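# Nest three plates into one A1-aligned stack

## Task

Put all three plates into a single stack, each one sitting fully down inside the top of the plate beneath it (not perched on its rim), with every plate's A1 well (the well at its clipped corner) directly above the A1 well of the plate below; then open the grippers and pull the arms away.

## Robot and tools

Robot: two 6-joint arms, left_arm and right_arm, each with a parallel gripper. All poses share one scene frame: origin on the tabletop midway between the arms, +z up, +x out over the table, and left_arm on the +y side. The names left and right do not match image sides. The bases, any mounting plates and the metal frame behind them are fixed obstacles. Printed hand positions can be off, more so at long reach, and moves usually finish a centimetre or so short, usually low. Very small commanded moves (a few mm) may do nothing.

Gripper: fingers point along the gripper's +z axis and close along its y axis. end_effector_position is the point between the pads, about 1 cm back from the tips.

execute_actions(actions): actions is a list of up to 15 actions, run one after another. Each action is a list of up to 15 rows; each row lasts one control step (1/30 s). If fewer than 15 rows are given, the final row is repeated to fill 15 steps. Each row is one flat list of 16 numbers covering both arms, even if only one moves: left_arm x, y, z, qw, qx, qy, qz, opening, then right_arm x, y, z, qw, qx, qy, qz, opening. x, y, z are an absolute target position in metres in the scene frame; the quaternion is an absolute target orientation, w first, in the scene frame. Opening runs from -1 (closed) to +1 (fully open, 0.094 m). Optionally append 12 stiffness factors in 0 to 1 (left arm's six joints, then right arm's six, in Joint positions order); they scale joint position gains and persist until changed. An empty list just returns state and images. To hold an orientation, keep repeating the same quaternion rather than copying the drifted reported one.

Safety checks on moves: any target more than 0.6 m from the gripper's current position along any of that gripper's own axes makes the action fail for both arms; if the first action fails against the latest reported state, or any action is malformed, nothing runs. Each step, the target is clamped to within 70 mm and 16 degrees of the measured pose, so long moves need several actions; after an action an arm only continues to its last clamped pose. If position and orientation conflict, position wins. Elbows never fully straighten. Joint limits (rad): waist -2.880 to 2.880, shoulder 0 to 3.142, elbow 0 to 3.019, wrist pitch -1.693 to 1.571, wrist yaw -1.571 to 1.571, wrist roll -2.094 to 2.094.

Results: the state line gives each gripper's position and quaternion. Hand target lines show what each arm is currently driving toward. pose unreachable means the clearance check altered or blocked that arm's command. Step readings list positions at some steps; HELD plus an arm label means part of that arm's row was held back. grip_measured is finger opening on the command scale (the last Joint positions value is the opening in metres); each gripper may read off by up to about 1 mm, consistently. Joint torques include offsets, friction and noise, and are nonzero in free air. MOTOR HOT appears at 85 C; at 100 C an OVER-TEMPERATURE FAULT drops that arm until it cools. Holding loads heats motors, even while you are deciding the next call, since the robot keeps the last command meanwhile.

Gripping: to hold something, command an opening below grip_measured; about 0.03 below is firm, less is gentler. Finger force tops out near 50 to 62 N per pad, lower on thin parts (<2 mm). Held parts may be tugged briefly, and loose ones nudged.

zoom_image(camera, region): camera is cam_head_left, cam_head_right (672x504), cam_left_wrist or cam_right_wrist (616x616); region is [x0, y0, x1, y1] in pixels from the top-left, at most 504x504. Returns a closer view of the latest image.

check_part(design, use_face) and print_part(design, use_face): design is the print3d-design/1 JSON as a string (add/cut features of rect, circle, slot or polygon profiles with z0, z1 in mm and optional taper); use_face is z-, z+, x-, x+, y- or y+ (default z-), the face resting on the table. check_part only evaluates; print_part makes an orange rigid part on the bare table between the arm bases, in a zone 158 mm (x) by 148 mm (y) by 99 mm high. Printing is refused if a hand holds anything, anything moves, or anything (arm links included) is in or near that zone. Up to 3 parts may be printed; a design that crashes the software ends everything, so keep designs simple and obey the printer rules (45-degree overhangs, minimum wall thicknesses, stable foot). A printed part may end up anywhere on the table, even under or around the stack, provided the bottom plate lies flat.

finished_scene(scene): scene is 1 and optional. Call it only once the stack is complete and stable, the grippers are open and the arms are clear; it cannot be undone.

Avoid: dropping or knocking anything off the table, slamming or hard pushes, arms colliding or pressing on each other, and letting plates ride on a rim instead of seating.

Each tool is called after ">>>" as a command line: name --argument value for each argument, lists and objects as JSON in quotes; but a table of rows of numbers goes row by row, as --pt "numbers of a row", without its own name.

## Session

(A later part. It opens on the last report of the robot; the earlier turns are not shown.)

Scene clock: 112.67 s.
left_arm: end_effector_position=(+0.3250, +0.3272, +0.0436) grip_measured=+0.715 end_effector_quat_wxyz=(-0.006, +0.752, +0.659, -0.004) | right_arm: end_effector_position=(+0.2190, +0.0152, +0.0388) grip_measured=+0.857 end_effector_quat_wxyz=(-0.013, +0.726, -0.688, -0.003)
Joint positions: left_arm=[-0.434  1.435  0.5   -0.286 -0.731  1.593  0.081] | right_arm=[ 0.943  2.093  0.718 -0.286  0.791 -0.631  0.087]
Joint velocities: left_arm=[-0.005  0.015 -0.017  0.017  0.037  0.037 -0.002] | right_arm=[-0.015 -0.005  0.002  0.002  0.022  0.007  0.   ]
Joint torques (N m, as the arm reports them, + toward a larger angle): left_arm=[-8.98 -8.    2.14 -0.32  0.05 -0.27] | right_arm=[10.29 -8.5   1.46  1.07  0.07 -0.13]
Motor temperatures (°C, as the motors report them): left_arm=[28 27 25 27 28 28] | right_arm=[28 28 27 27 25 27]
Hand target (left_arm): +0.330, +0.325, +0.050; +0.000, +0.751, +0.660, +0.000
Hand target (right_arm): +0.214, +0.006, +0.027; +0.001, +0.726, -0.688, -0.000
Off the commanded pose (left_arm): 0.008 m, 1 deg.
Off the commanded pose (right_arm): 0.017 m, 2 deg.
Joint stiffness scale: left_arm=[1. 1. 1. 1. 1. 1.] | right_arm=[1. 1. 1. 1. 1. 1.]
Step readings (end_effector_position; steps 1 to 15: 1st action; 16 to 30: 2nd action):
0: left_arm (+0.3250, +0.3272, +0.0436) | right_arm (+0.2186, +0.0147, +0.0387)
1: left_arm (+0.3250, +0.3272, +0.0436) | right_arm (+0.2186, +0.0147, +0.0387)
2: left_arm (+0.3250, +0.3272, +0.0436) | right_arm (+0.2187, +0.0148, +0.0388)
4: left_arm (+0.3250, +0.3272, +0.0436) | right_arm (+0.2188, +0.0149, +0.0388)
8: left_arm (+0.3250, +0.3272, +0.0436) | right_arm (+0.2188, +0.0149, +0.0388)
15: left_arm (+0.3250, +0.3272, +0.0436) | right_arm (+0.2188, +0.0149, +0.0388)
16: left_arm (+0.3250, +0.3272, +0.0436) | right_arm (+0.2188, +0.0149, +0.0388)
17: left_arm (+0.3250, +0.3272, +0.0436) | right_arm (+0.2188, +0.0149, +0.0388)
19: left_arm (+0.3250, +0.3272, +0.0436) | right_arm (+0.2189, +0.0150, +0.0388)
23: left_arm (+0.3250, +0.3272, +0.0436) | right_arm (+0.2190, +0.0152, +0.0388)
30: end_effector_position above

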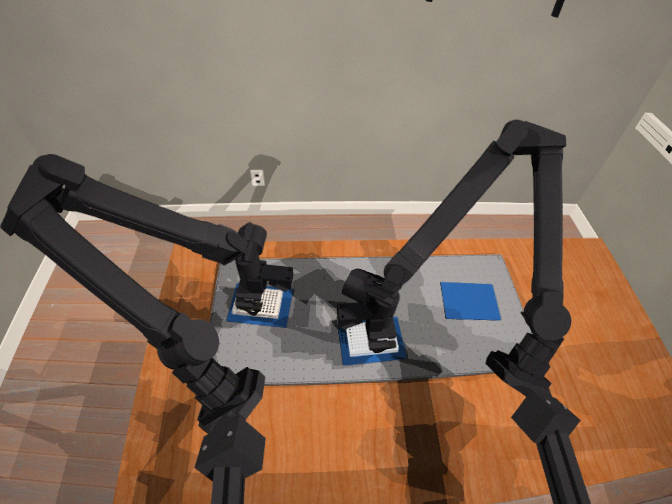

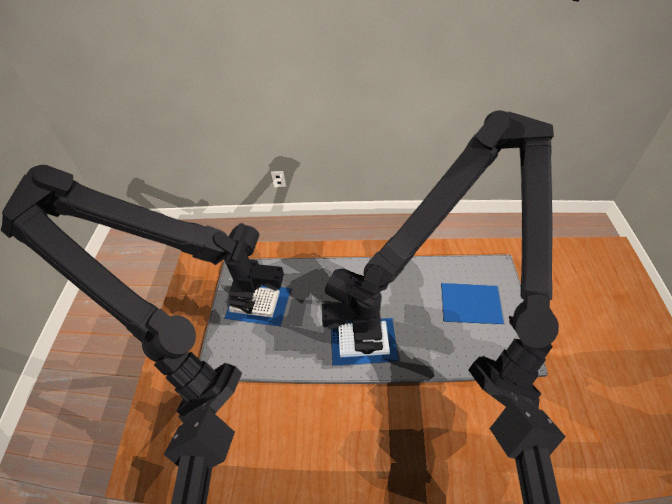

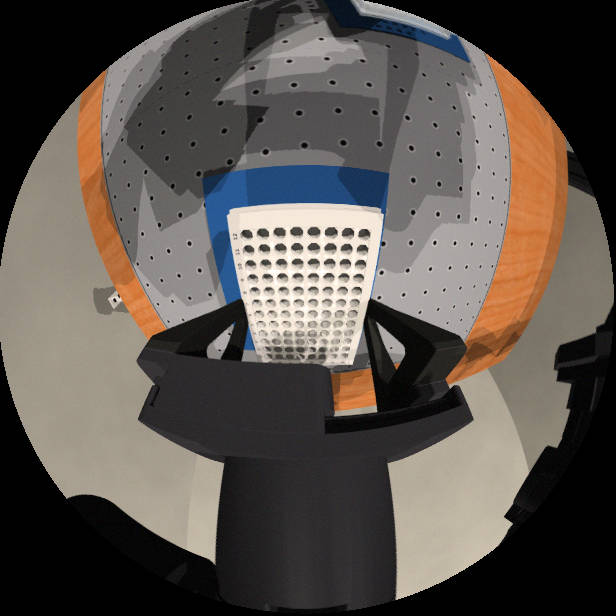

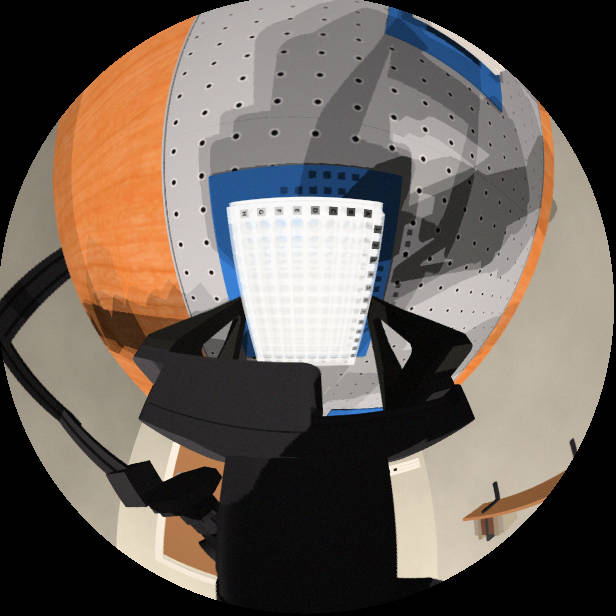

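>>> execute_actions --actions '[[[0.330,0.325,0.05,0,0.751,0.660,0,0.68,0.214,0.006,0.026,-0.004,-0.73,0.684,0,1]],[[0.330,0.325,0.05,0,0.751,0.660,0,0.68,0.214,0.006,0.020,-0.006,-0.73,0.684,0,1]],[[0.330,0.325,0.05,0,0.751,0.660,0,0.68,0.214,0.006,0.014,-0.008,-0.73,0.684,0,1]],[[0.330,0.325,0.05,0,0.751,0.660,0,0.68,0.214,0.006,0.009,-0.008,-0.73,0.684,0,1]]]'

>>> zoom_image --camera "cam_right_wrist" --region '[200, 170, 410, 380]'

Scene clock: 120.03 s.
left_arm: end_effector_position=(+0.3250, +0.3272, +0.0436) grip_measured=+0.715 end_effector_quat_wxyz=(-0.006, +0.752, +0.659, -0.004) | right_arm: end_effector_position=(+0.2174, +0.0118, +0.0220) grip_measured=+1.000 end_effector_quat_wxyz=(-0.004, +0.728, -0.686, -0.002)
Joint positions: left_arm=[-0.434  1.435  0.5   -0.286 -0.731  1.593  0.081] | right_arm=[ 0.906  2.127  0.718 -0.239  0.793 -0.673  0.094]
Joint velocities: left_arm=[-0.005 -0.005 -0.017 -0.012  0.037  0.022  0.001] | right_arm=[-0.015 -0.005  0.002  0.002  0.007  0.037 -0.   ]
Joint torques (N m, as the arm reports them, + toward a larger angle): left_arm=[-8.91 -7.86  2.14 -0.38  0.05 -0.29] | right_arm=[10.4  -7.75  1.81  1.13  0.02 -0.23]
Motor temperatures (°C, as the motors report them): left_arm=[28 27 25 27 28 28] | right_arm=[28 28 27 27 25 27]
Hand target (left_arm): +0.330, +0.325, +0.050; +0.000, +0.751, +0.660, +0.000
Hand target (right_arm): +0.214, +0.006, +0.010; +0.008, +0.730, -0.684, -0.000
Off the commanded pose (left_arm): 0.008 m, 1 deg.
Off the commanded pose (right_arm): 0.015 m, 1 deg.
Joint stiffness scale: left_arm=[1. 1. 1. 1. 1. 1.] | right_arm=[1. 1. 1. 1. 1. 1.]
Step readings (end_effector_position; steps 1 to 15: 1st action; 16 to 30: 2nd action; 31 to 45: 3rd action; 46 to 60: 4th action):
0: left_arm (+0.3250, +0.3272, +0.0436) | right_arm (+0.2190, +0.0152, +0.0388)
1: left_arm (+0.3250, +0.3272, +0.0436) | right_arm (+0.2190, +0.0152, +0.0388)
2: left_arm (+0.3250, +0.3272, +0.0436) | right_arm (+0.2190, +0.0152, +0.0388)
4: left_arm (+0.3250, +0.3272, +0.0436) | right_arm (+0.2190, +0.0152, +0.0388)
8: left_arm (+0.3250, +0.3272, +0.0436) | right_arm (+0.2190, +0.0152, +0.0388)
15: left_arm (+0.3250, +0.3272, +0.0436) | right_arm (+0.2190, +0.0152, +0.0388)
16: left_arm (+0.3250, +0.3272, +0.0436) | right_arm (+0.2191, +0.0151, +0.0384)
17: left_arm (+0.3250, +0.3272, +0.0436) | right_arm (+0.2191, +0.0149, +0.0378)
19: left_arm (+0.3250, +0.3272, +0.0436) | right_arm (+0.2186, +0.0137, +0.0354)
23: left_arm (+0.3250, +0.3272, +0.0436) | right_arm (+0.2177, +0.0119, +0.0321)
30: left_arm (+0.3250, +0.3272, +0.0436) | right_arm (+0.2176, +0.0119, +0.0319)
31: left_arm (+0.3250, +0.3272, +0.0436) | right_arm (+0.2178, +0.0121, +0.0315)
32: left_arm (+0.3250, +0.3272, +0.0436) | right_arm (+0.2179, +0.0126, +0.0309)
34: left_arm (+0.3250, +0.3272, +0.0436) | right_arm (+0.2178, +0.0124, +0.0288)
38: left_arm (+0.3250, +0.3272, +0.0436) | right_arm (+0.2166, +0.0110, +0.0260)
45: left_arm (+0.3250, +0.3272, +0.0436) | right_arm (+0.2165, +0.0111, +0.0257)
46: left_arm (+0.3250, +0.3272, +0.0436) | right_arm (+0.2168, +0.0115, +0.0255)
47: left_arm (+0.3250, +0.3272, +0.0436) | right_arm (+0.2171, +0.0120, +0.0249)
49: left_arm (+0.3250, +0.3272, +0.0436) | right_arm (+0.2174, +0.0123, +0.0234)
53: left_arm (+0.3250, +0.3272, +0.0436) | right_arm (+0.2174, +0.0118, +0.0220)
60: end_effector_position above

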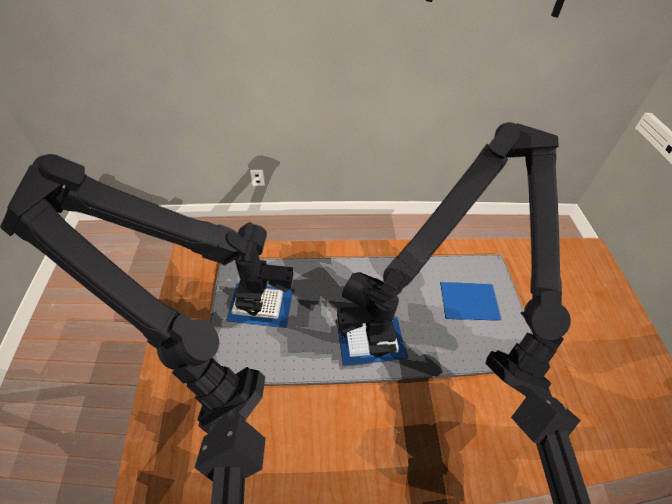

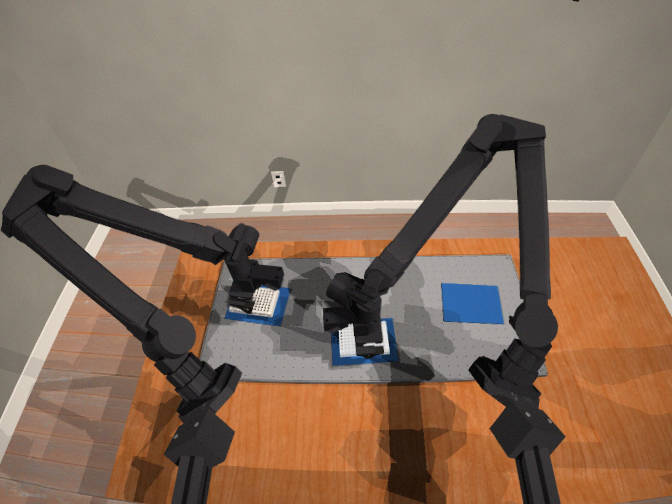

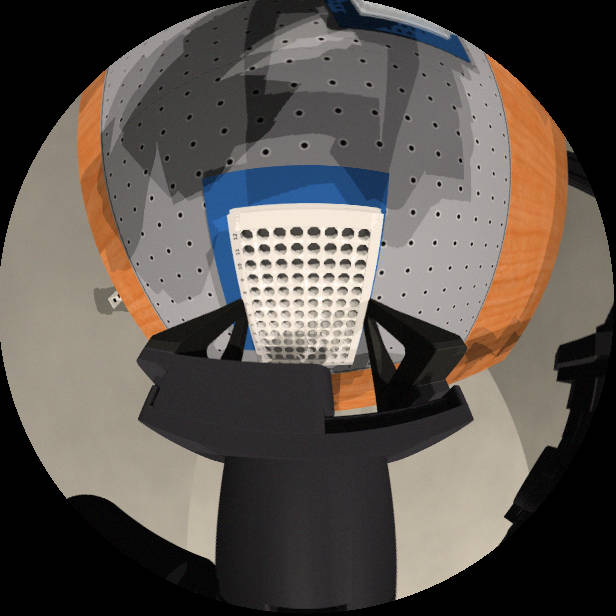

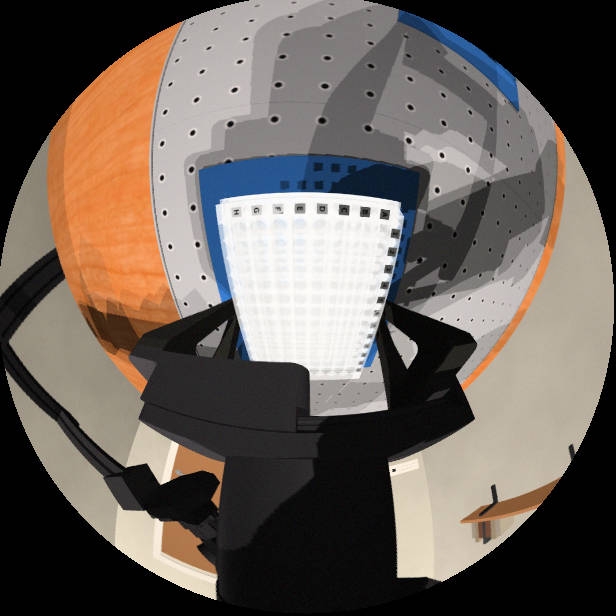

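Region (200, 170, 410, 380) of cam_right_wrist's 616x616 image, scaled by 2.400, with more detail than that image has.

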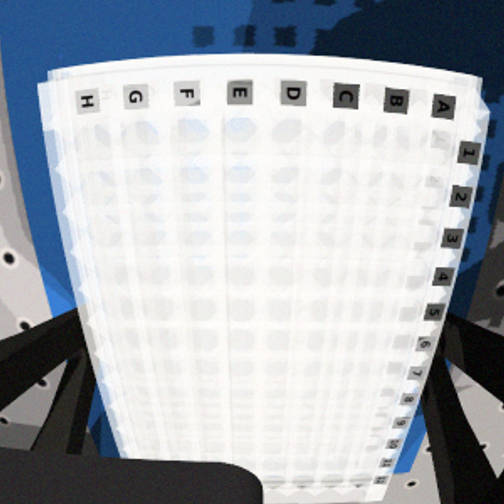

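On the deck. Squeeze, open, and slide back along -y to view the far end.

>>> execute_actions --actions '[[[0.330,0.325,0.05,0,0.751,0.660,0,0.68,0.214,0.006,0.012,-0.008,-0.73,0.684,0,0.88]],[[0.330,0.325,0.05,0,0.751,0.660,0,0.68,0.214,0.006,0.012,-0.008,-0.73,0.684,0,0.81]],[[0.330,0.325,0.05,0,0.751,0.660,0,0.68,0.214,0.006,0.012,-0.008,-0.73,0.684,0,1]],[[0.330,0.325,0.05,0,0.751,0.660,0,0.68,0.222,0.012,0.035,0,-0.73,0.684,0,1]],[[0.330,0.325,0.05,0,0.751,0.660,0,0.68,0.226,0.012,0.065,0,-0.73,0.684,0,1]],[[0.31,0.29,0.06,0,0.72,0.69,0,0.68,0.228,-0.06,0.075,0,-0.73,0.684,0,1]],[[0.27,0.25,0.06,0,0.69,0.725,0,0.68,0.235,-0.14,0.07,0,-0.73,0.684,0,1]],[[0.24,0.22,0.06,0,0.685,0.729,0,0.68,0.235,-0.19,0.04,0,-0.73,0.684,0,1]],[[0.24,0.22,0.06,0,0.685,0.729,0,0.68,0.235,-0.19,0.04,0,-0.73,0.684,0,1]]]'

>>> zoom_image --camera "cam_right_wrist" --region '[200, 0, 410, 160]'

>>> zoom_image --camera "cam_left_wrist" --region '[230, 0, 440, 160]'

>>> zoom_image --camera "cam_head_left" --region '[335, 310, 410, 365]'

Scene clock: 134.33 s.
left_arm: end_effector_position=(+0.2336, +0.2245, +0.0564) grip_measured=+0.715 end_effector_quat_wxyz=(-0.009, +0.691, +0.723, -0.003) | right_arm: end_effector_position=(+0.2349, -0.1881, +0.0405) grip_measured=+1.000 end_effector_quat_wxyz=(+0.004, +0.730, -0.683, -0.000)
Joint positions: left_arm=[-0.802  1.749  0.445 -0.276 -0.797  0.905  0.081] | right_arm=[ 0.533  1.489  0.264 -0.072  0.762 -1.188  0.094]
Joint velocities: left_arm=[-0.005 -0.005 -0.012  0.002 -0.022  0.066 -0.   ] | right_arm=[-0.005 -0.005 -0.017  0.012  0.037 -0.007 -0.   ]
Joint torques (N m, as the arm reports them, + toward a larger angle): left_arm=[-9.63 -6.76  2.33  0.45  0.02 -0.27] | right_arm=[ 5.66 -5.91 -0.33  0.99 -0.36 -0.25]
Motor temperatures (°C, as the motors report them): left_arm=[28 27 25 27 28 28] | right_arm=[28 29 27 27 25 27]
Hand target (left_arm): +0.240, +0.220, +0.060; +0.000, +0.685, +0.729, -0.000
Hand target (right_arm): +0.235, -0.190, +0.040; +0.000, +0.730, -0.684, +0.000
Off the commanded pose (left_arm): 0.009 m, 1 deg.
Off the commanded pose (right_arm): 0.002 m, 0 deg.
Joint stiffness scale: left_arm=[1. 1. 1. 1. 1. 1.] | right_arm=[1. 1. 1. 1. 1. 1.]
Step readings (end_effector_position; steps 1 to 15: 1st action; 16 to 30: 2nd action; 31 to 45: 3rd action; 46 to 60: 4th action; 61 to 75: 5th action; 76 to 90: 6th action; 91 to 105: 7th action; 106 to 120: 8th action; 121 to 135: 9th action):
0: left_arm (+0.3250, +0.3272, +0.0436) | right_arm (+0.2174, +0.0118, +0.0220)
1: left_arm (+0.3250, +0.3272, +0.0436) | right_arm (+0.2176, +0.0117, +0.0220)
2: left_arm (+0.3250, +0.3272, +0.0436) | right_arm (+0.2177, +0.0116, +0.0220)
4: left_arm (+0.3250, +0.3272, +0.0436) | right_arm (+0.2177, +0.0116, +0.0220)
8: left_arm (+0.3250, +0.3272, +0.0436) | right_arm (+0.2177, +0.0116, +0.0220)
15: left_arm (+0.3250, +0.3272, +0.0436) | right_arm (+0.2177, +0.0116, +0.0220)
16: left_arm (+0.3250, +0.3272, +0.0436) | right_arm (+0.2177, +0.0116, +0.0220)
17: left_arm (+0.3250, +0.3272, +0.0436) | right_arm (+0.2177, +0.0116, +0.0220)
19: left_arm (+0.3250, +0.3272, +0.0436) | right_arm (+0.2177, +0.0116, +0.0220)
23: left_arm (+0.3250, +0.3272, +0.0436) | right_arm (+0.2177, +0.0116, +0.0220)
30: left_arm (+0.3250, +0.3272, +0.0436) | right_arm (+0.2177, +0.0116, +0.0220)
31: left_arm (+0.3250, +0.3272, +0.0436) | right_arm (+0.2177, +0.0116, +0.0220)
32: left_arm (+0.3250, +0.3272, +0.0436) | right_arm (+0.2177, +0.0116, +0.0220)
34: left_arm (+0.3250, +0.3272, +0.0436) | right_arm (+0.2177, +0.0116, +0.0220)
38: left_arm (+0.3250, +0.3272, +0.0436) | right_arm (+0.2177, +0.0116, +0.0220)
45: left_arm (+0.3250, +0.3272, +0.0436) | right_arm (+0.2177, +0.0116, +0.0220)
46: left_arm (+0.3250, +0.3272, +0.0436) | right_arm (+0.2173, +0.0108, +0.0226)
47: left_arm (+0.3250, +0.3272, +0.0436) | right_arm (+0.2166, +0.0090, +0.0237)
49: left_arm (+0.3250, +0.3272, +0.0436) | right_arm (+0.2164, +0.0069, +0.0263)
53: left_arm (+0.3250, +0.3272, +0.0436) | right_arm (+0.2178, +0.0066, +0.0292)
60: left_arm (+0.3250, +0.3272, +0.0436) | right_arm (+0.2177, +0.0063, +0.0292)
61: left_arm (+0.3250, +0.3272, +0.0436) | right_arm (+0.2170, +0.0052, +0.0308)
62: left_arm (+0.3250, +0.3272, +0.0436) | right_arm (+0.2157, +0.0024, +0.0346)
64: left_arm (+0.3250, +0.3272, +0.0436) | right_arm (+0.2162, +0.0017, +0.0457)
68: left_arm (+0.3250, +0.3272, +0.0436) | right_arm (+0.2221, +0.0075, +0.0625)
75: left_arm (+0.3250, +0.3272, +0.0436) | right_arm (+0.2231, +0.0078, +0.0638)
76: left_arm (+0.3239, +0.3267, +0.0446) | right_arm (+0.2227, +0.0043, +0.0642)
77: left_arm (+0.3232, +0.3225, +0.0475) | right_arm (+0.2213, -0.0050, +0.0659)
79: left_arm (+0.3193, +0.3068, +0.0550) | right_arm (+0.2178, -0.0336, +0.0711)
83: left_arm (+0.3119, +0.2911, +0.0597) | right_arm (+0.2233, -0.0588, +0.0791)
90: left_arm (+0.3087, +0.2916, +0.0588) | right_arm (+0.2268, -0.0579, +0.0807)
91: left_arm (+0.3065, +0.2903, +0.0588) | right_arm (+0.2268, -0.0618, +0.0797)
92: left_arm (+0.3033, +0.2849, +0.0599) | right_arm (+0.2271, -0.0712, +0.0782)
94: left_arm (+0.2874, +0.2696, +0.0615) | right_arm (+0.2253, -0.1038, +0.0738)
98: left_arm (+0.2634, +0.2534, +0.0577) | right_arm (+0.2266, -0.1453, +0.0708)
105: left_arm (+0.2617, +0.2536, +0.0561) | right_arm (+0.2333, -0.1430, +0.0726)
106: left_arm (+0.2608, +0.2521, +0.0564) | right_arm (+0.2337, -0.1448, +0.0705)
107: left_arm (+0.2588, +0.2472, +0.0574) | right_arm (+0.2353, -0.1511, +0.0654)
109: left_arm (+0.2494, +0.2346, +0.0593) | right_arm (+0.2335, -0.1733, +0.0532)
113: left_arm (+0.2343, +0.2242, +0.0571) | right_arm (+0.2291, -0.1942, +0.0411)
120: left_arm (+0.2336, +0.2245, +0.0564) | right_arm (+0.2340, -0.1893, +0.0405)
121: left_arm (+0.2336, +0.2245, +0.0564) | right_arm (+0.2342, -0.1889, +0.0405)
122: left_arm (+0.2336, +0.2245, +0.0564) | right_arm (+0.2344, -0.1885, +0.0405)
124: left_arm (+0.2336, +0.2245, +0.0564) | right_arm (+0.2347, -0.1883, +0.0405)
128: left_arm (+0.2336, +0.2245, +0.0564) | right_arm (+0.2348, -0.1881, +0.0405)
135: end_effector_position above

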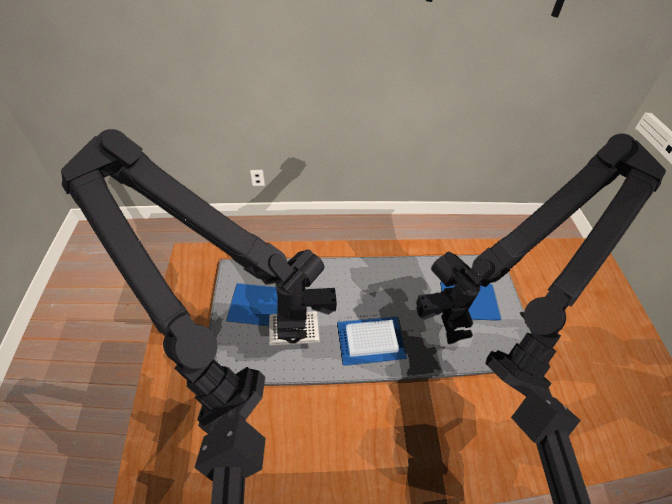

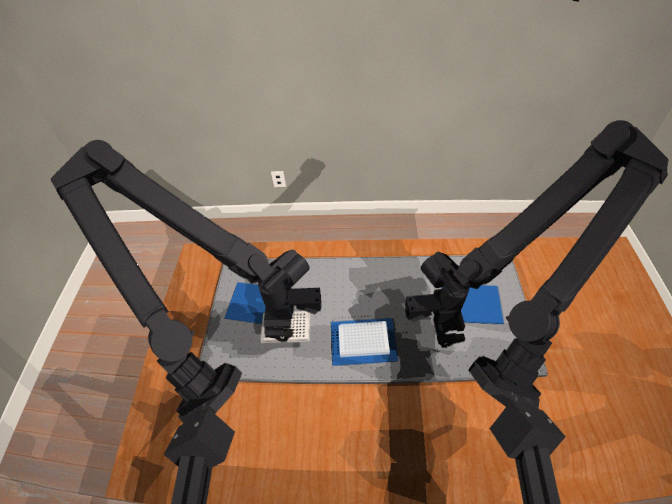

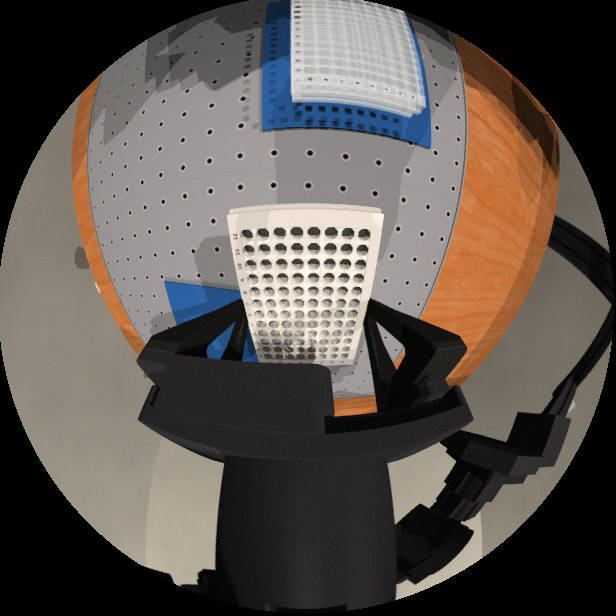

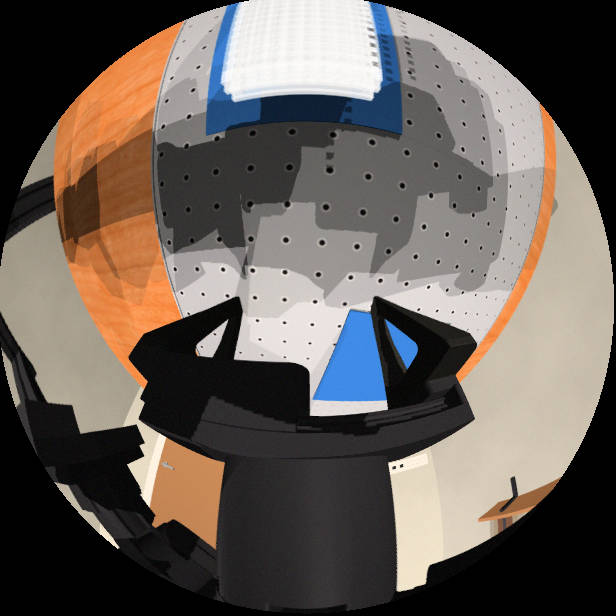

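Region (200, 0, 410, 160) of cam_right_wrist's 616x616 image, scaled by 2.400, with more detail than that image has; it fills the top 384 rows of this view, and the rest is white.

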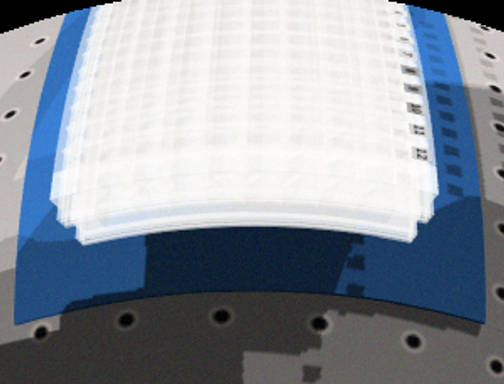

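Region (230, 0, 440, 160) of cam_left_wrist's 616x616 image, scaled by 2.400, with more detail than that image has; it fills the top 384 rows of this view, and the rest is white.

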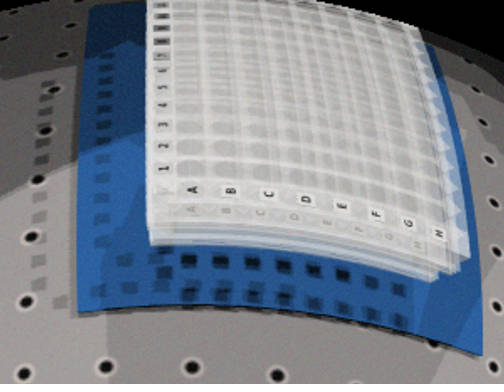

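Region (335, 310, 410, 365) of cam_head_left's 672x504 image, scaled by 6.720, with more detail than that image has; it fills the top 370 rows of this view, and the rest is white.

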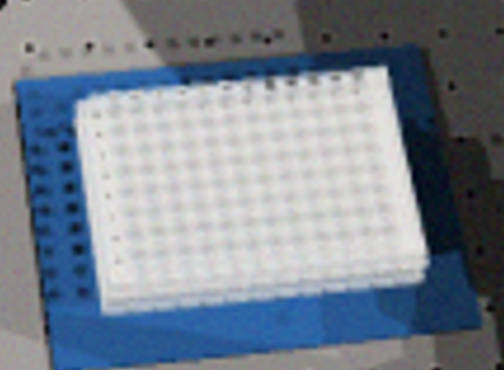

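>>> execute_actions --actions '[[[0.215,0.19,0.055,0,0.685,0.729,0,0.68,0.25,-0.25,0.06,0,-0.73,0.684,0,1]],[[0.212,0.165,0.045,0,0.685,0.729,0,0.68,0.25,-0.28,0.06,0,-0.73,0.684,0,1]],[[0.212,0.155,0.04,0,0.685,0.729,0,0.68,0.25,-0.28,0.06,0,-0.73,0.684,0,1]],[[0.212,0.15,0.04,0,0.685,0.729,0,0.68,0.25,-0.28,0.06,0,-0.73,0.684,0,1]]]'

>>> zoom_image --camera "cam_left_wrist" --region '[210, 80, 410, 240]'

Scene clock: 143.53 s.
left_arm: end_effector_position=(+0.2092, +0.1607, +0.0364) grip_measured=+0.715 end_effector_quat_wxyz=(-0.012, +0.687, +0.727, +0.000) | right_arm: end_effector_position=(+0.2588, -0.2787, +0.0615) grip_measured=+1.000 end_effector_quat_wxyz=(-0.008, +0.721, -0.692, +0.008)
Joint positions: left_arm=[-0.921  2.029  0.552 -0.233 -0.795  0.719  0.081] | right_arm=[ 0.23   0.956  0.192 -0.259  0.64  -1.551  0.094]
Joint velocities: left_arm=[-0.005  0.015  0.017 -0.002 -0.051 -0.066 -0.001] | right_arm=[-0.005 -0.015 -0.002  0.002 -0.066 -0.007  0.   ]
Joint torques (N m, as the arm reports them, + toward a larger angle): left_arm=[-12.43  -7.8    2.15   0.64   0.26  -0.3 ] | right_arm=[ 1.75 -3.75  1.64 -0.41 -0.38 -0.23]
Motor temperatures (°C, as the motors report them): left_arm=[28 27 25 27 28 28] | right_arm=[28 28 27 27 25 27]
Hand target (left_arm): +0.212, +0.150, +0.040; -0.000, +0.685, +0.728, -0.000
Hand target (right_arm): +0.250, -0.280, +0.060; -0.000, +0.730, -0.684, +0.000
Off the commanded pose (left_arm): 0.012 m, 1 deg.
Off the commanded pose (right_arm): 0.009 m, 2 deg.
Joint stiffness scale: left_arm=[1. 1. 1. 1. 1. 1.] | right_arm=[1. 1. 1. 1. 1. 1.]
Step readings (end_effector_position; steps 1 to 15: 1st action; 16 to 30: 2nd action; 31 to 45: 3rd action; 46 to 60: 4th action):
0: left_arm (+0.2336, +0.2245, +0.0564) | right_arm (+0.2349, -0.1881, +0.0405)
1: left_arm (+0.2323, +0.2230, +0.0564) | right_arm (+0.2352, -0.1908, +0.0408)
2: left_arm (+0.2302, +0.2183, +0.0563) | right_arm (+0.2367, -0.2005, +0.0417)
4: left_arm (+0.2205, +0.2068, +0.0552) | right_arm (+0.2432, -0.2248, +0.0463)
8: left_arm (+0.2041, +0.1996, +0.0506) | right_arm (+0.2603, -0.2482, +0.0605)
15: left_arm (+0.2042, +0.1991, +0.0502) | right_arm (+0.2574, -0.2498, +0.0640)
16: left_arm (+0.2045, +0.1976, +0.0498) | right_arm (+0.2564, -0.2494, +0.0634)
17: left_arm (+0.2051, +0.1940, +0.0486) | right_arm (+0.2555, -0.2541, +0.0621)
19: left_arm (+0.2062, +0.1838, +0.0447) | right_arm (+0.2547, -0.2683, +0.0599)
23: left_arm (+0.2073, +0.1740, +0.0403) | right_arm (+0.2590, -0.2795, +0.0611)
30: left_arm (+0.2072, +0.1739, +0.0402) | right_arm (+0.2588, -0.2789, +0.0615)
31: left_arm (+0.2073, +0.1734, +0.0400) | right_arm (+0.2588, -0.2789, +0.0615)
32: left_arm (+0.2073, +0.1724, +0.0394) | right_arm (+0.2588, -0.2788, +0.0615)
34: left_arm (+0.2076, +0.1694, +0.0377) | right_arm (+0.2588, -0.2787, +0.0615)
38: left_arm (+0.2075, +0.1665, +0.0359) | right_arm (+0.2588, -0.2787, +0.0615)
45: left_arm (+0.2075, +0.1665, +0.0359) | right_arm (+0.2588, -0.2787, +0.0615)
46: left_arm (+0.2075, +0.1663, +0.0359) | right_arm (+0.2588, -0.2787, +0.0615)
47: left_arm (+0.2077, +0.1655, +0.0360) | right_arm (+0.2588, -0.2787, +0.0615)
49: left_arm (+0.2083, +0.1632, +0.0361) | right_arm (+0.2588, -0.2787, +0.0615)
53: left_arm (+0.2092, +0.1607, +0.0364) | right_arm (+0.2588, -0.2787, +0.0615)
60: end_effector_position above

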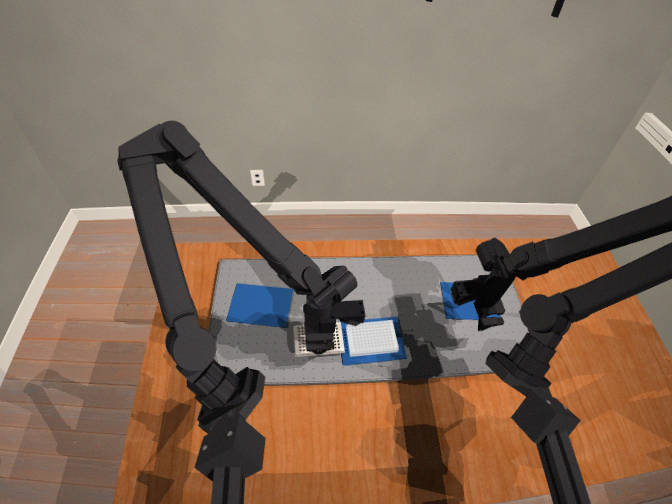

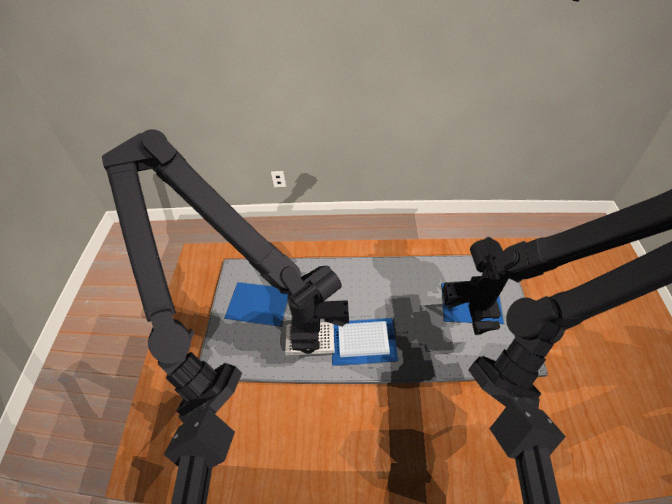

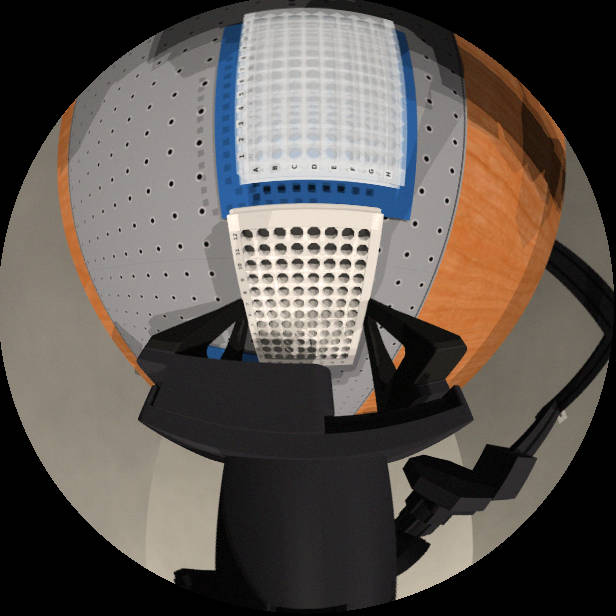

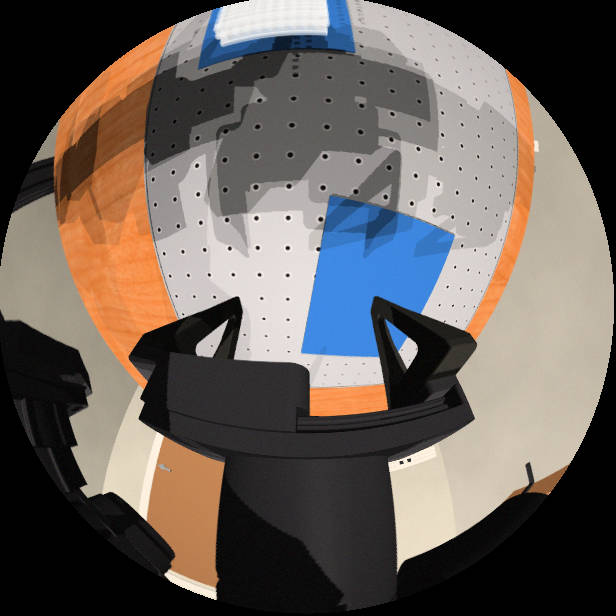

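Region (210, 80, 410, 240) of cam_left_wrist's 616x616 image, scaled by 2.520, with more detail than that image has; it fills the top 403 rows of this view, and the rest is white.

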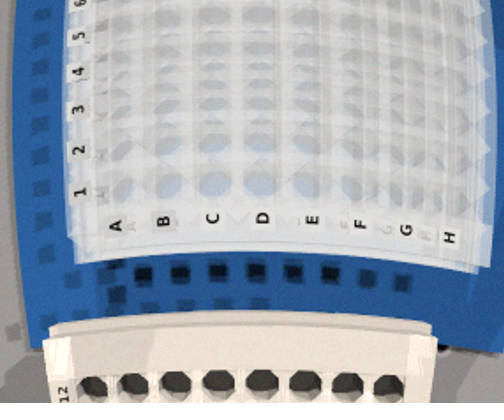

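>>> execute_actions --actions '[[[0.206,0.148,0.048,0,0.685,0.729,0,0.68,0.25,-0.28,0.06,0,-0.73,0.684,0,1]],[[0.205,0.143,0.049,0,0.685,0.729,0,0.68,0.25,-0.28,0.06,0,-0.73,0.684,0,1]],[[0.205,0.139,0.049,0,0.685,0.729,0,0.68,0.25,-0.28,0.06,0,-0.73,0.684,0,1]]]'

>>> zoom_image --camera "cam_left_wrist" --region '[210, 80, 410, 240]'

Scene clock: 150.23 s.
left_arm: end_effector_position=(+0.2046, +0.1475, +0.0448) grip_measured=+0.715 end_effector_quat_wxyz=(-0.005, +0.681, +0.732, +0.000) | right_arm: end_effector_position=(+0.2588, -0.2787, +0.0615) grip_measured=+1.000 end_effector_quat_wxyz=(-0.008, +0.721, -0.692, +0.008)
Joint positions: left_arm=[-0.974  2.046  0.571 -0.268 -0.787  0.643  0.081] | right_arm=[ 0.23   0.956  0.192 -0.259  0.64  -1.551  0.094]
Joint velocities: left_arm=[-0.015 -0.005 -0.002 -0.002  0.081 -0.037 -0.001] | right_arm=[-0.015  0.005 -0.002 -0.022 -0.007 -0.037 -0.001]
Joint torques (N m, as the arm reports them, + toward a larger angle): left_arm=[-12.46  -6.99   2.74  -0.26   0.26  -0.25] | right_arm=[ 1.96 -3.73  1.66 -0.4  -0.38 -0.23]
Motor temperatures (°C, as the motors report them): left_arm=[28 27 25 27 28 28] | right_arm=[28 28 27 27 25 27]
Hand target (left_arm): +0.205, +0.139, +0.049; -0.000, +0.685, +0.729, +0.000
Hand target (right_arm): +0.250, -0.280, +0.060; -0.000, +0.730, -0.684, +0.000
Off the commanded pose (left_arm): 0.010 m, 1 deg.
Off the commanded pose (right_arm): 0.009 m, 2 deg.
Joint stiffness scale: left_arm=[1. 1. 1. 1. 1. 1.] | right_arm=[1. 1. 1. 1. 1. 1.]
Step readings (end_effector_position; steps 1 to 15: 1st action; 16 to 30: 2nd action; 31 to 45: 3rd action):
0: left_arm (+0.2092, +0.1607, +0.0364) | right_arm (+0.2588, -0.2787, +0.0615)
1: left_arm (+0.2088, +0.1604, +0.0368) | right_arm (+0.2588, -0.2787, +0.0615)
2: left_arm (+0.2080, +0.1595, +0.0379) | right_arm (+0.2588, -0.2787, +0.0615)
4: left_arm (+0.2065, +0.1569, +0.0410) | right_arm (+0.2588, -0.2787, +0.0615)
8: left_arm (+0.2051, +0.1543, +0.0440) | right_arm (+0.2588, -0.2787, +0.0615)
15: left_arm (+0.2049, +0.1545, +0.0441) | right_arm (+0.2588, -0.2787, +0.0615)
16: left_arm (+0.2048, +0.1545, +0.0442) | right_arm (+0.2588, -0.2787, +0.0615)
17: left_arm (+0.2046, +0.1542, +0.0442) | right_arm (+0.2588, -0.2787, +0.0615)
19: left_arm (+0.2046, +0.1528, +0.0446) | right_arm (+0.2588, -0.2787, +0.0615)
23: left_arm (+0.2048, +0.1513, +0.0450) | right_arm (+0.2588, -0.2787, +0.0615)
30: left_arm (+0.2047, +0.1514, +0.0450) | right_arm (+0.2588, -0.2787, +0.0615)
31: left_arm (+0.2048, +0.1513, +0.0450) | right_arm (+0.2588, -0.2787, +0.0615)
32: left_arm (+0.2046, +0.1507, +0.0449) | right_arm (+0.2588, -0.2787, +0.0615)
34: left_arm (+0.2047, +0.1490, +0.0449) | right_arm (+0.2588, -0.2787, +0.0615)
38: left_arm (+0.2047, +0.1474, +0.0448) | right_arm (+0.2588, -0.2787, +0.0615)
45: end_effector_position above

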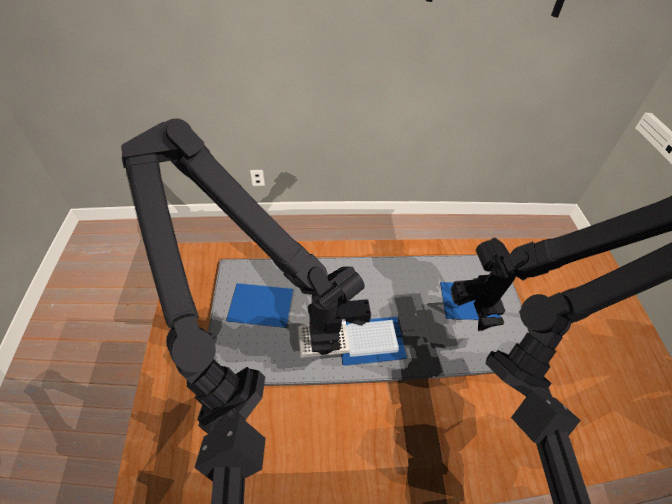

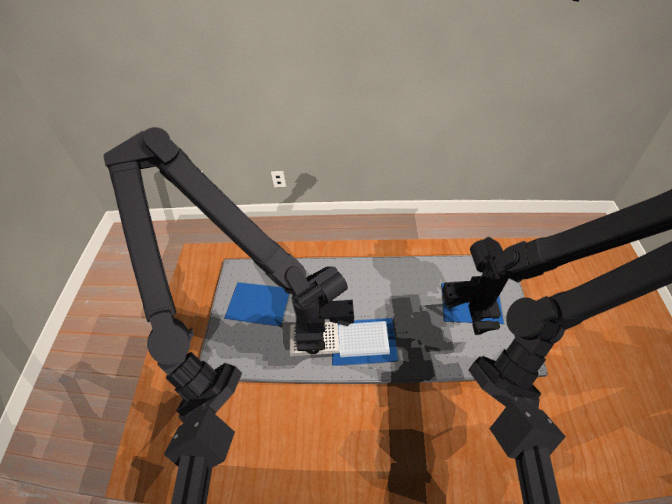

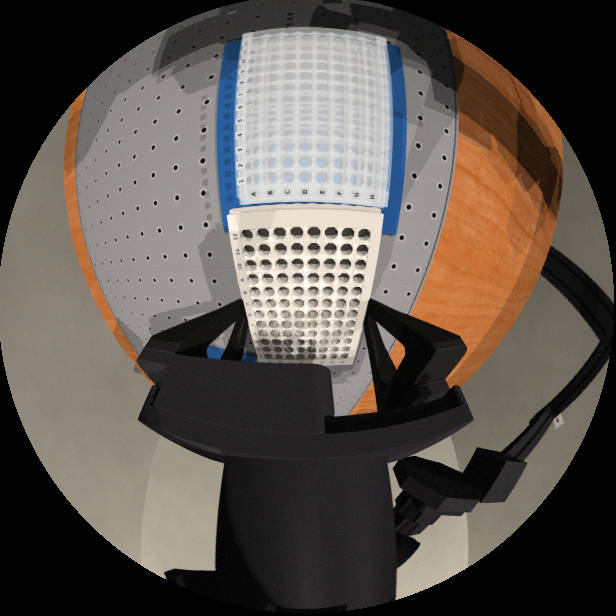

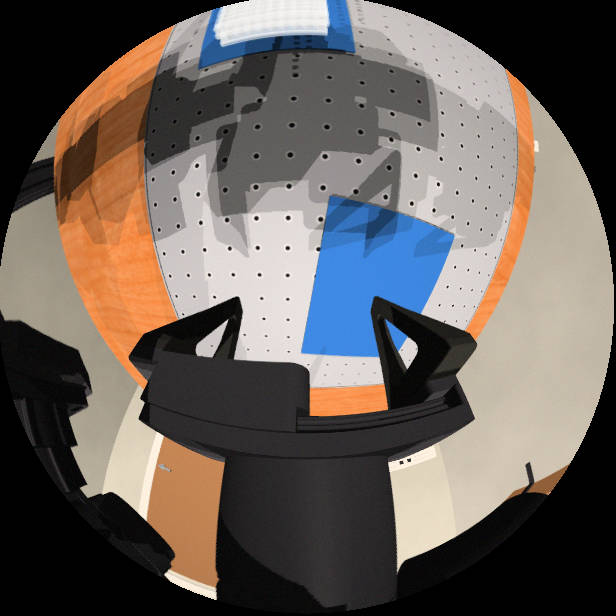

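Region (210, 80, 410, 240) of cam_left_wrist's 616x616 image, scaled by 2.520, with more detail than that image has; it fills the top 403 rows of this view, and the rest is white.

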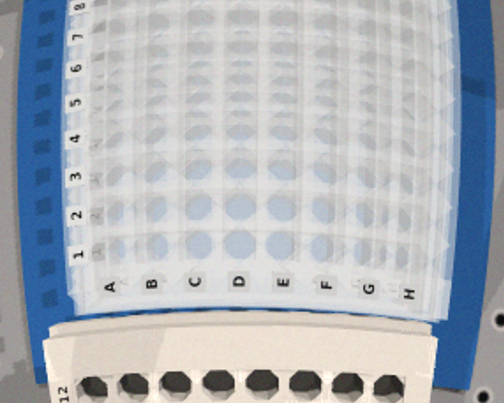

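>>> execute_actions --actions '[[[0.205,0.136,0.048,0,0.688,0.726,0,0.68,0.25,-0.28,0.06,0,-0.73,0.684,0,1]],[[0.205,0.133,0.048,0,0.688,0.726,0,0.68,0.25,-0.28,0.06,0,-0.73,0.684,0,1]]]'

>>> zoom_image --camera "cam_left_wrist" --region '[210, 80, 410, 240]'

>>> zoom_image --camera "cam_head_left" --region '[335, 310, 410, 365]'

Scene clock: 155.00 s.
left_arm: end_effector_position=(+0.2043, +0.1427, +0.0435) grip_measured=+0.715 end_effector_quat_wxyz=(-0.006, +0.684, +0.729, +0.001) | right_arm: end_effector_position=(+0.2588, -0.2787, +0.0615) grip_measured=+1.000 end_effector_quat_wxyz=(-0.008, +0.721, -0.692, +0.008)
Joint positions: left_arm=[-0.98   2.063  0.584 -0.273 -0.787  0.641  0.081] | right_arm=[ 0.23   0.956  0.192 -0.259  0.64  -1.551  0.094]
Joint velocities: left_arm=[-0.015 -0.005  0.007 -0.002 -0.051  0.066 -0.   ] | right_arm=[ 0.005  0.005 -0.002 -0.002 -0.037 -0.037 -0.   ]
Joint torques (N m, as the arm reports them, + toward a larger angle): left_arm=[-12.72  -7.13   2.93  -0.34   0.29  -0.29] | right_arm=[ 2.03 -3.49  1.7  -0.27 -0.37 -0.24]
Motor temperatures (°C, as the motors report them): left_arm=[28 27 25 27 28 28] | right_arm=[28 28 27 27 25 27]
Hand target (left_arm): +0.205, +0.133, +0.048; +0.000, +0.688, +0.726, +0.000
Hand target (right_arm): +0.250, -0.280, +0.060; -0.000, +0.730, -0.684, +0.000
Off the commanded pose (left_arm): 0.011 m, 1 deg.
Off the commanded pose (right_arm): 0.009 m, 2 deg.
Joint stiffness scale: left_arm=[1. 1. 1. 1. 1. 1.] | right_arm=[1. 1. 1. 1. 1. 1.]
Step readings (end_effector_position; steps 1 to 15: 1st action; 16 to 30: 2nd action):
0: left_arm (+0.2046, +0.1475, +0.0448) | right_arm (+0.2588, -0.2787, +0.0615)
1: left_arm (+0.2046, +0.1474, +0.0447) | right_arm (+0.2588, -0.2787, +0.0615)
2: left_arm (+0.2046, +0.1470, +0.0445) | right_arm (+0.2588, -0.2787, +0.0615)
4: left_arm (+0.2045, +0.1460, +0.0440) | right_arm (+0.2588, -0.2787, +0.0615)
8: left_arm (+0.2041, +0.1456, +0.0435) | right_arm (+0.2588, -0.2787, +0.0615)
15: left_arm (+0.2041, +0.1456, +0.0435) | right_arm (+0.2588, -0.2787, +0.0615)
16: left_arm (+0.2042, +0.1453, +0.0435) | right_arm (+0.2588, -0.2787, +0.0615)
17: left_arm (+0.2042, +0.1449, +0.0435) | right_arm (+0.2588, -0.2787, +0.0615)
19: left_arm (+0.2043, +0.1437, +0.0435) | right_arm (+0.2588, -0.2787, +0.0615)
23: left_arm (+0.2043, +0.1427, +0.0435) | right_arm (+0.2588, -0.2787, +0.0615)
30: end_effector_position above

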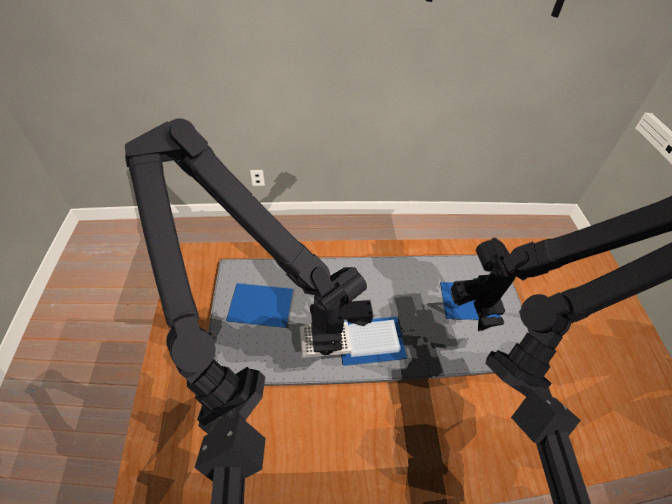

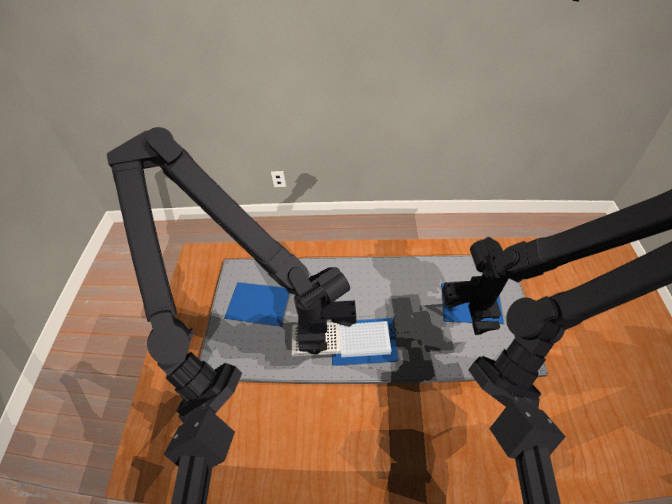

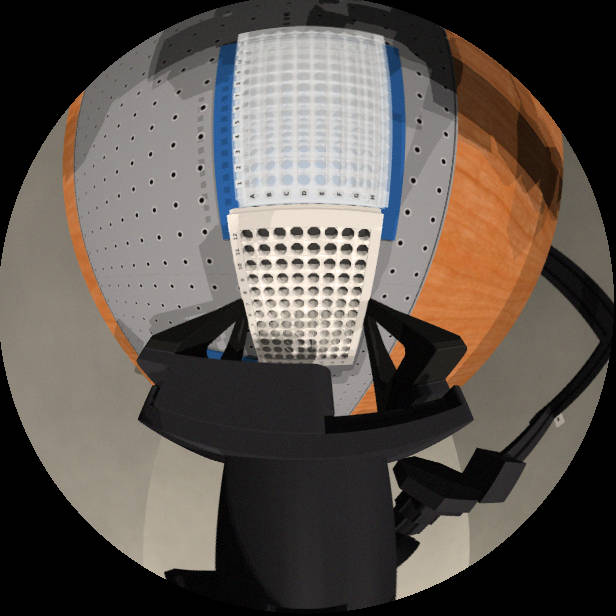

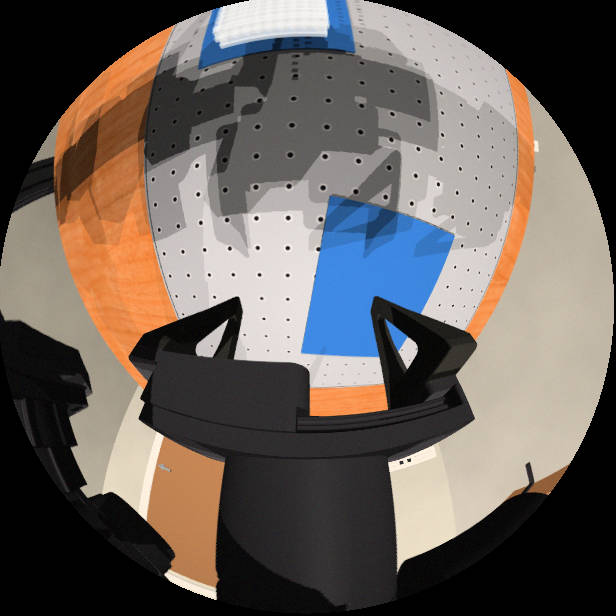

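Region (210, 80, 410, 240) of cam_left_wrist's 616x616 image, scaled by 2.520, with more detail than that image has; it fills the top 403 rows of this view, and the rest is white.

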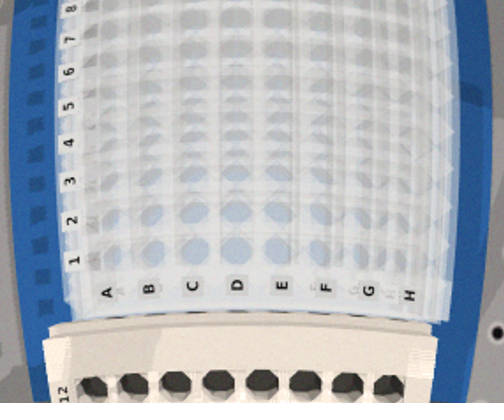

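Region (335, 310, 410, 365) of cam_head_left's 672x504 image, scaled by 6.720, with more detail than that image has; it fills the top 370 rows of this view, and the rest is white.

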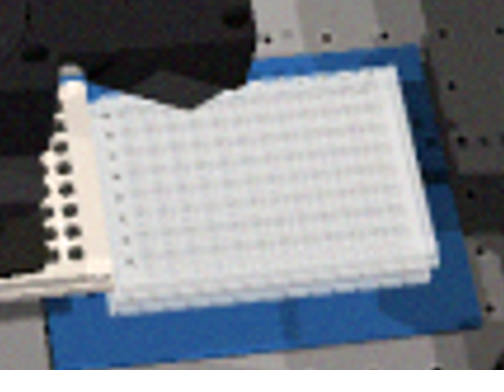

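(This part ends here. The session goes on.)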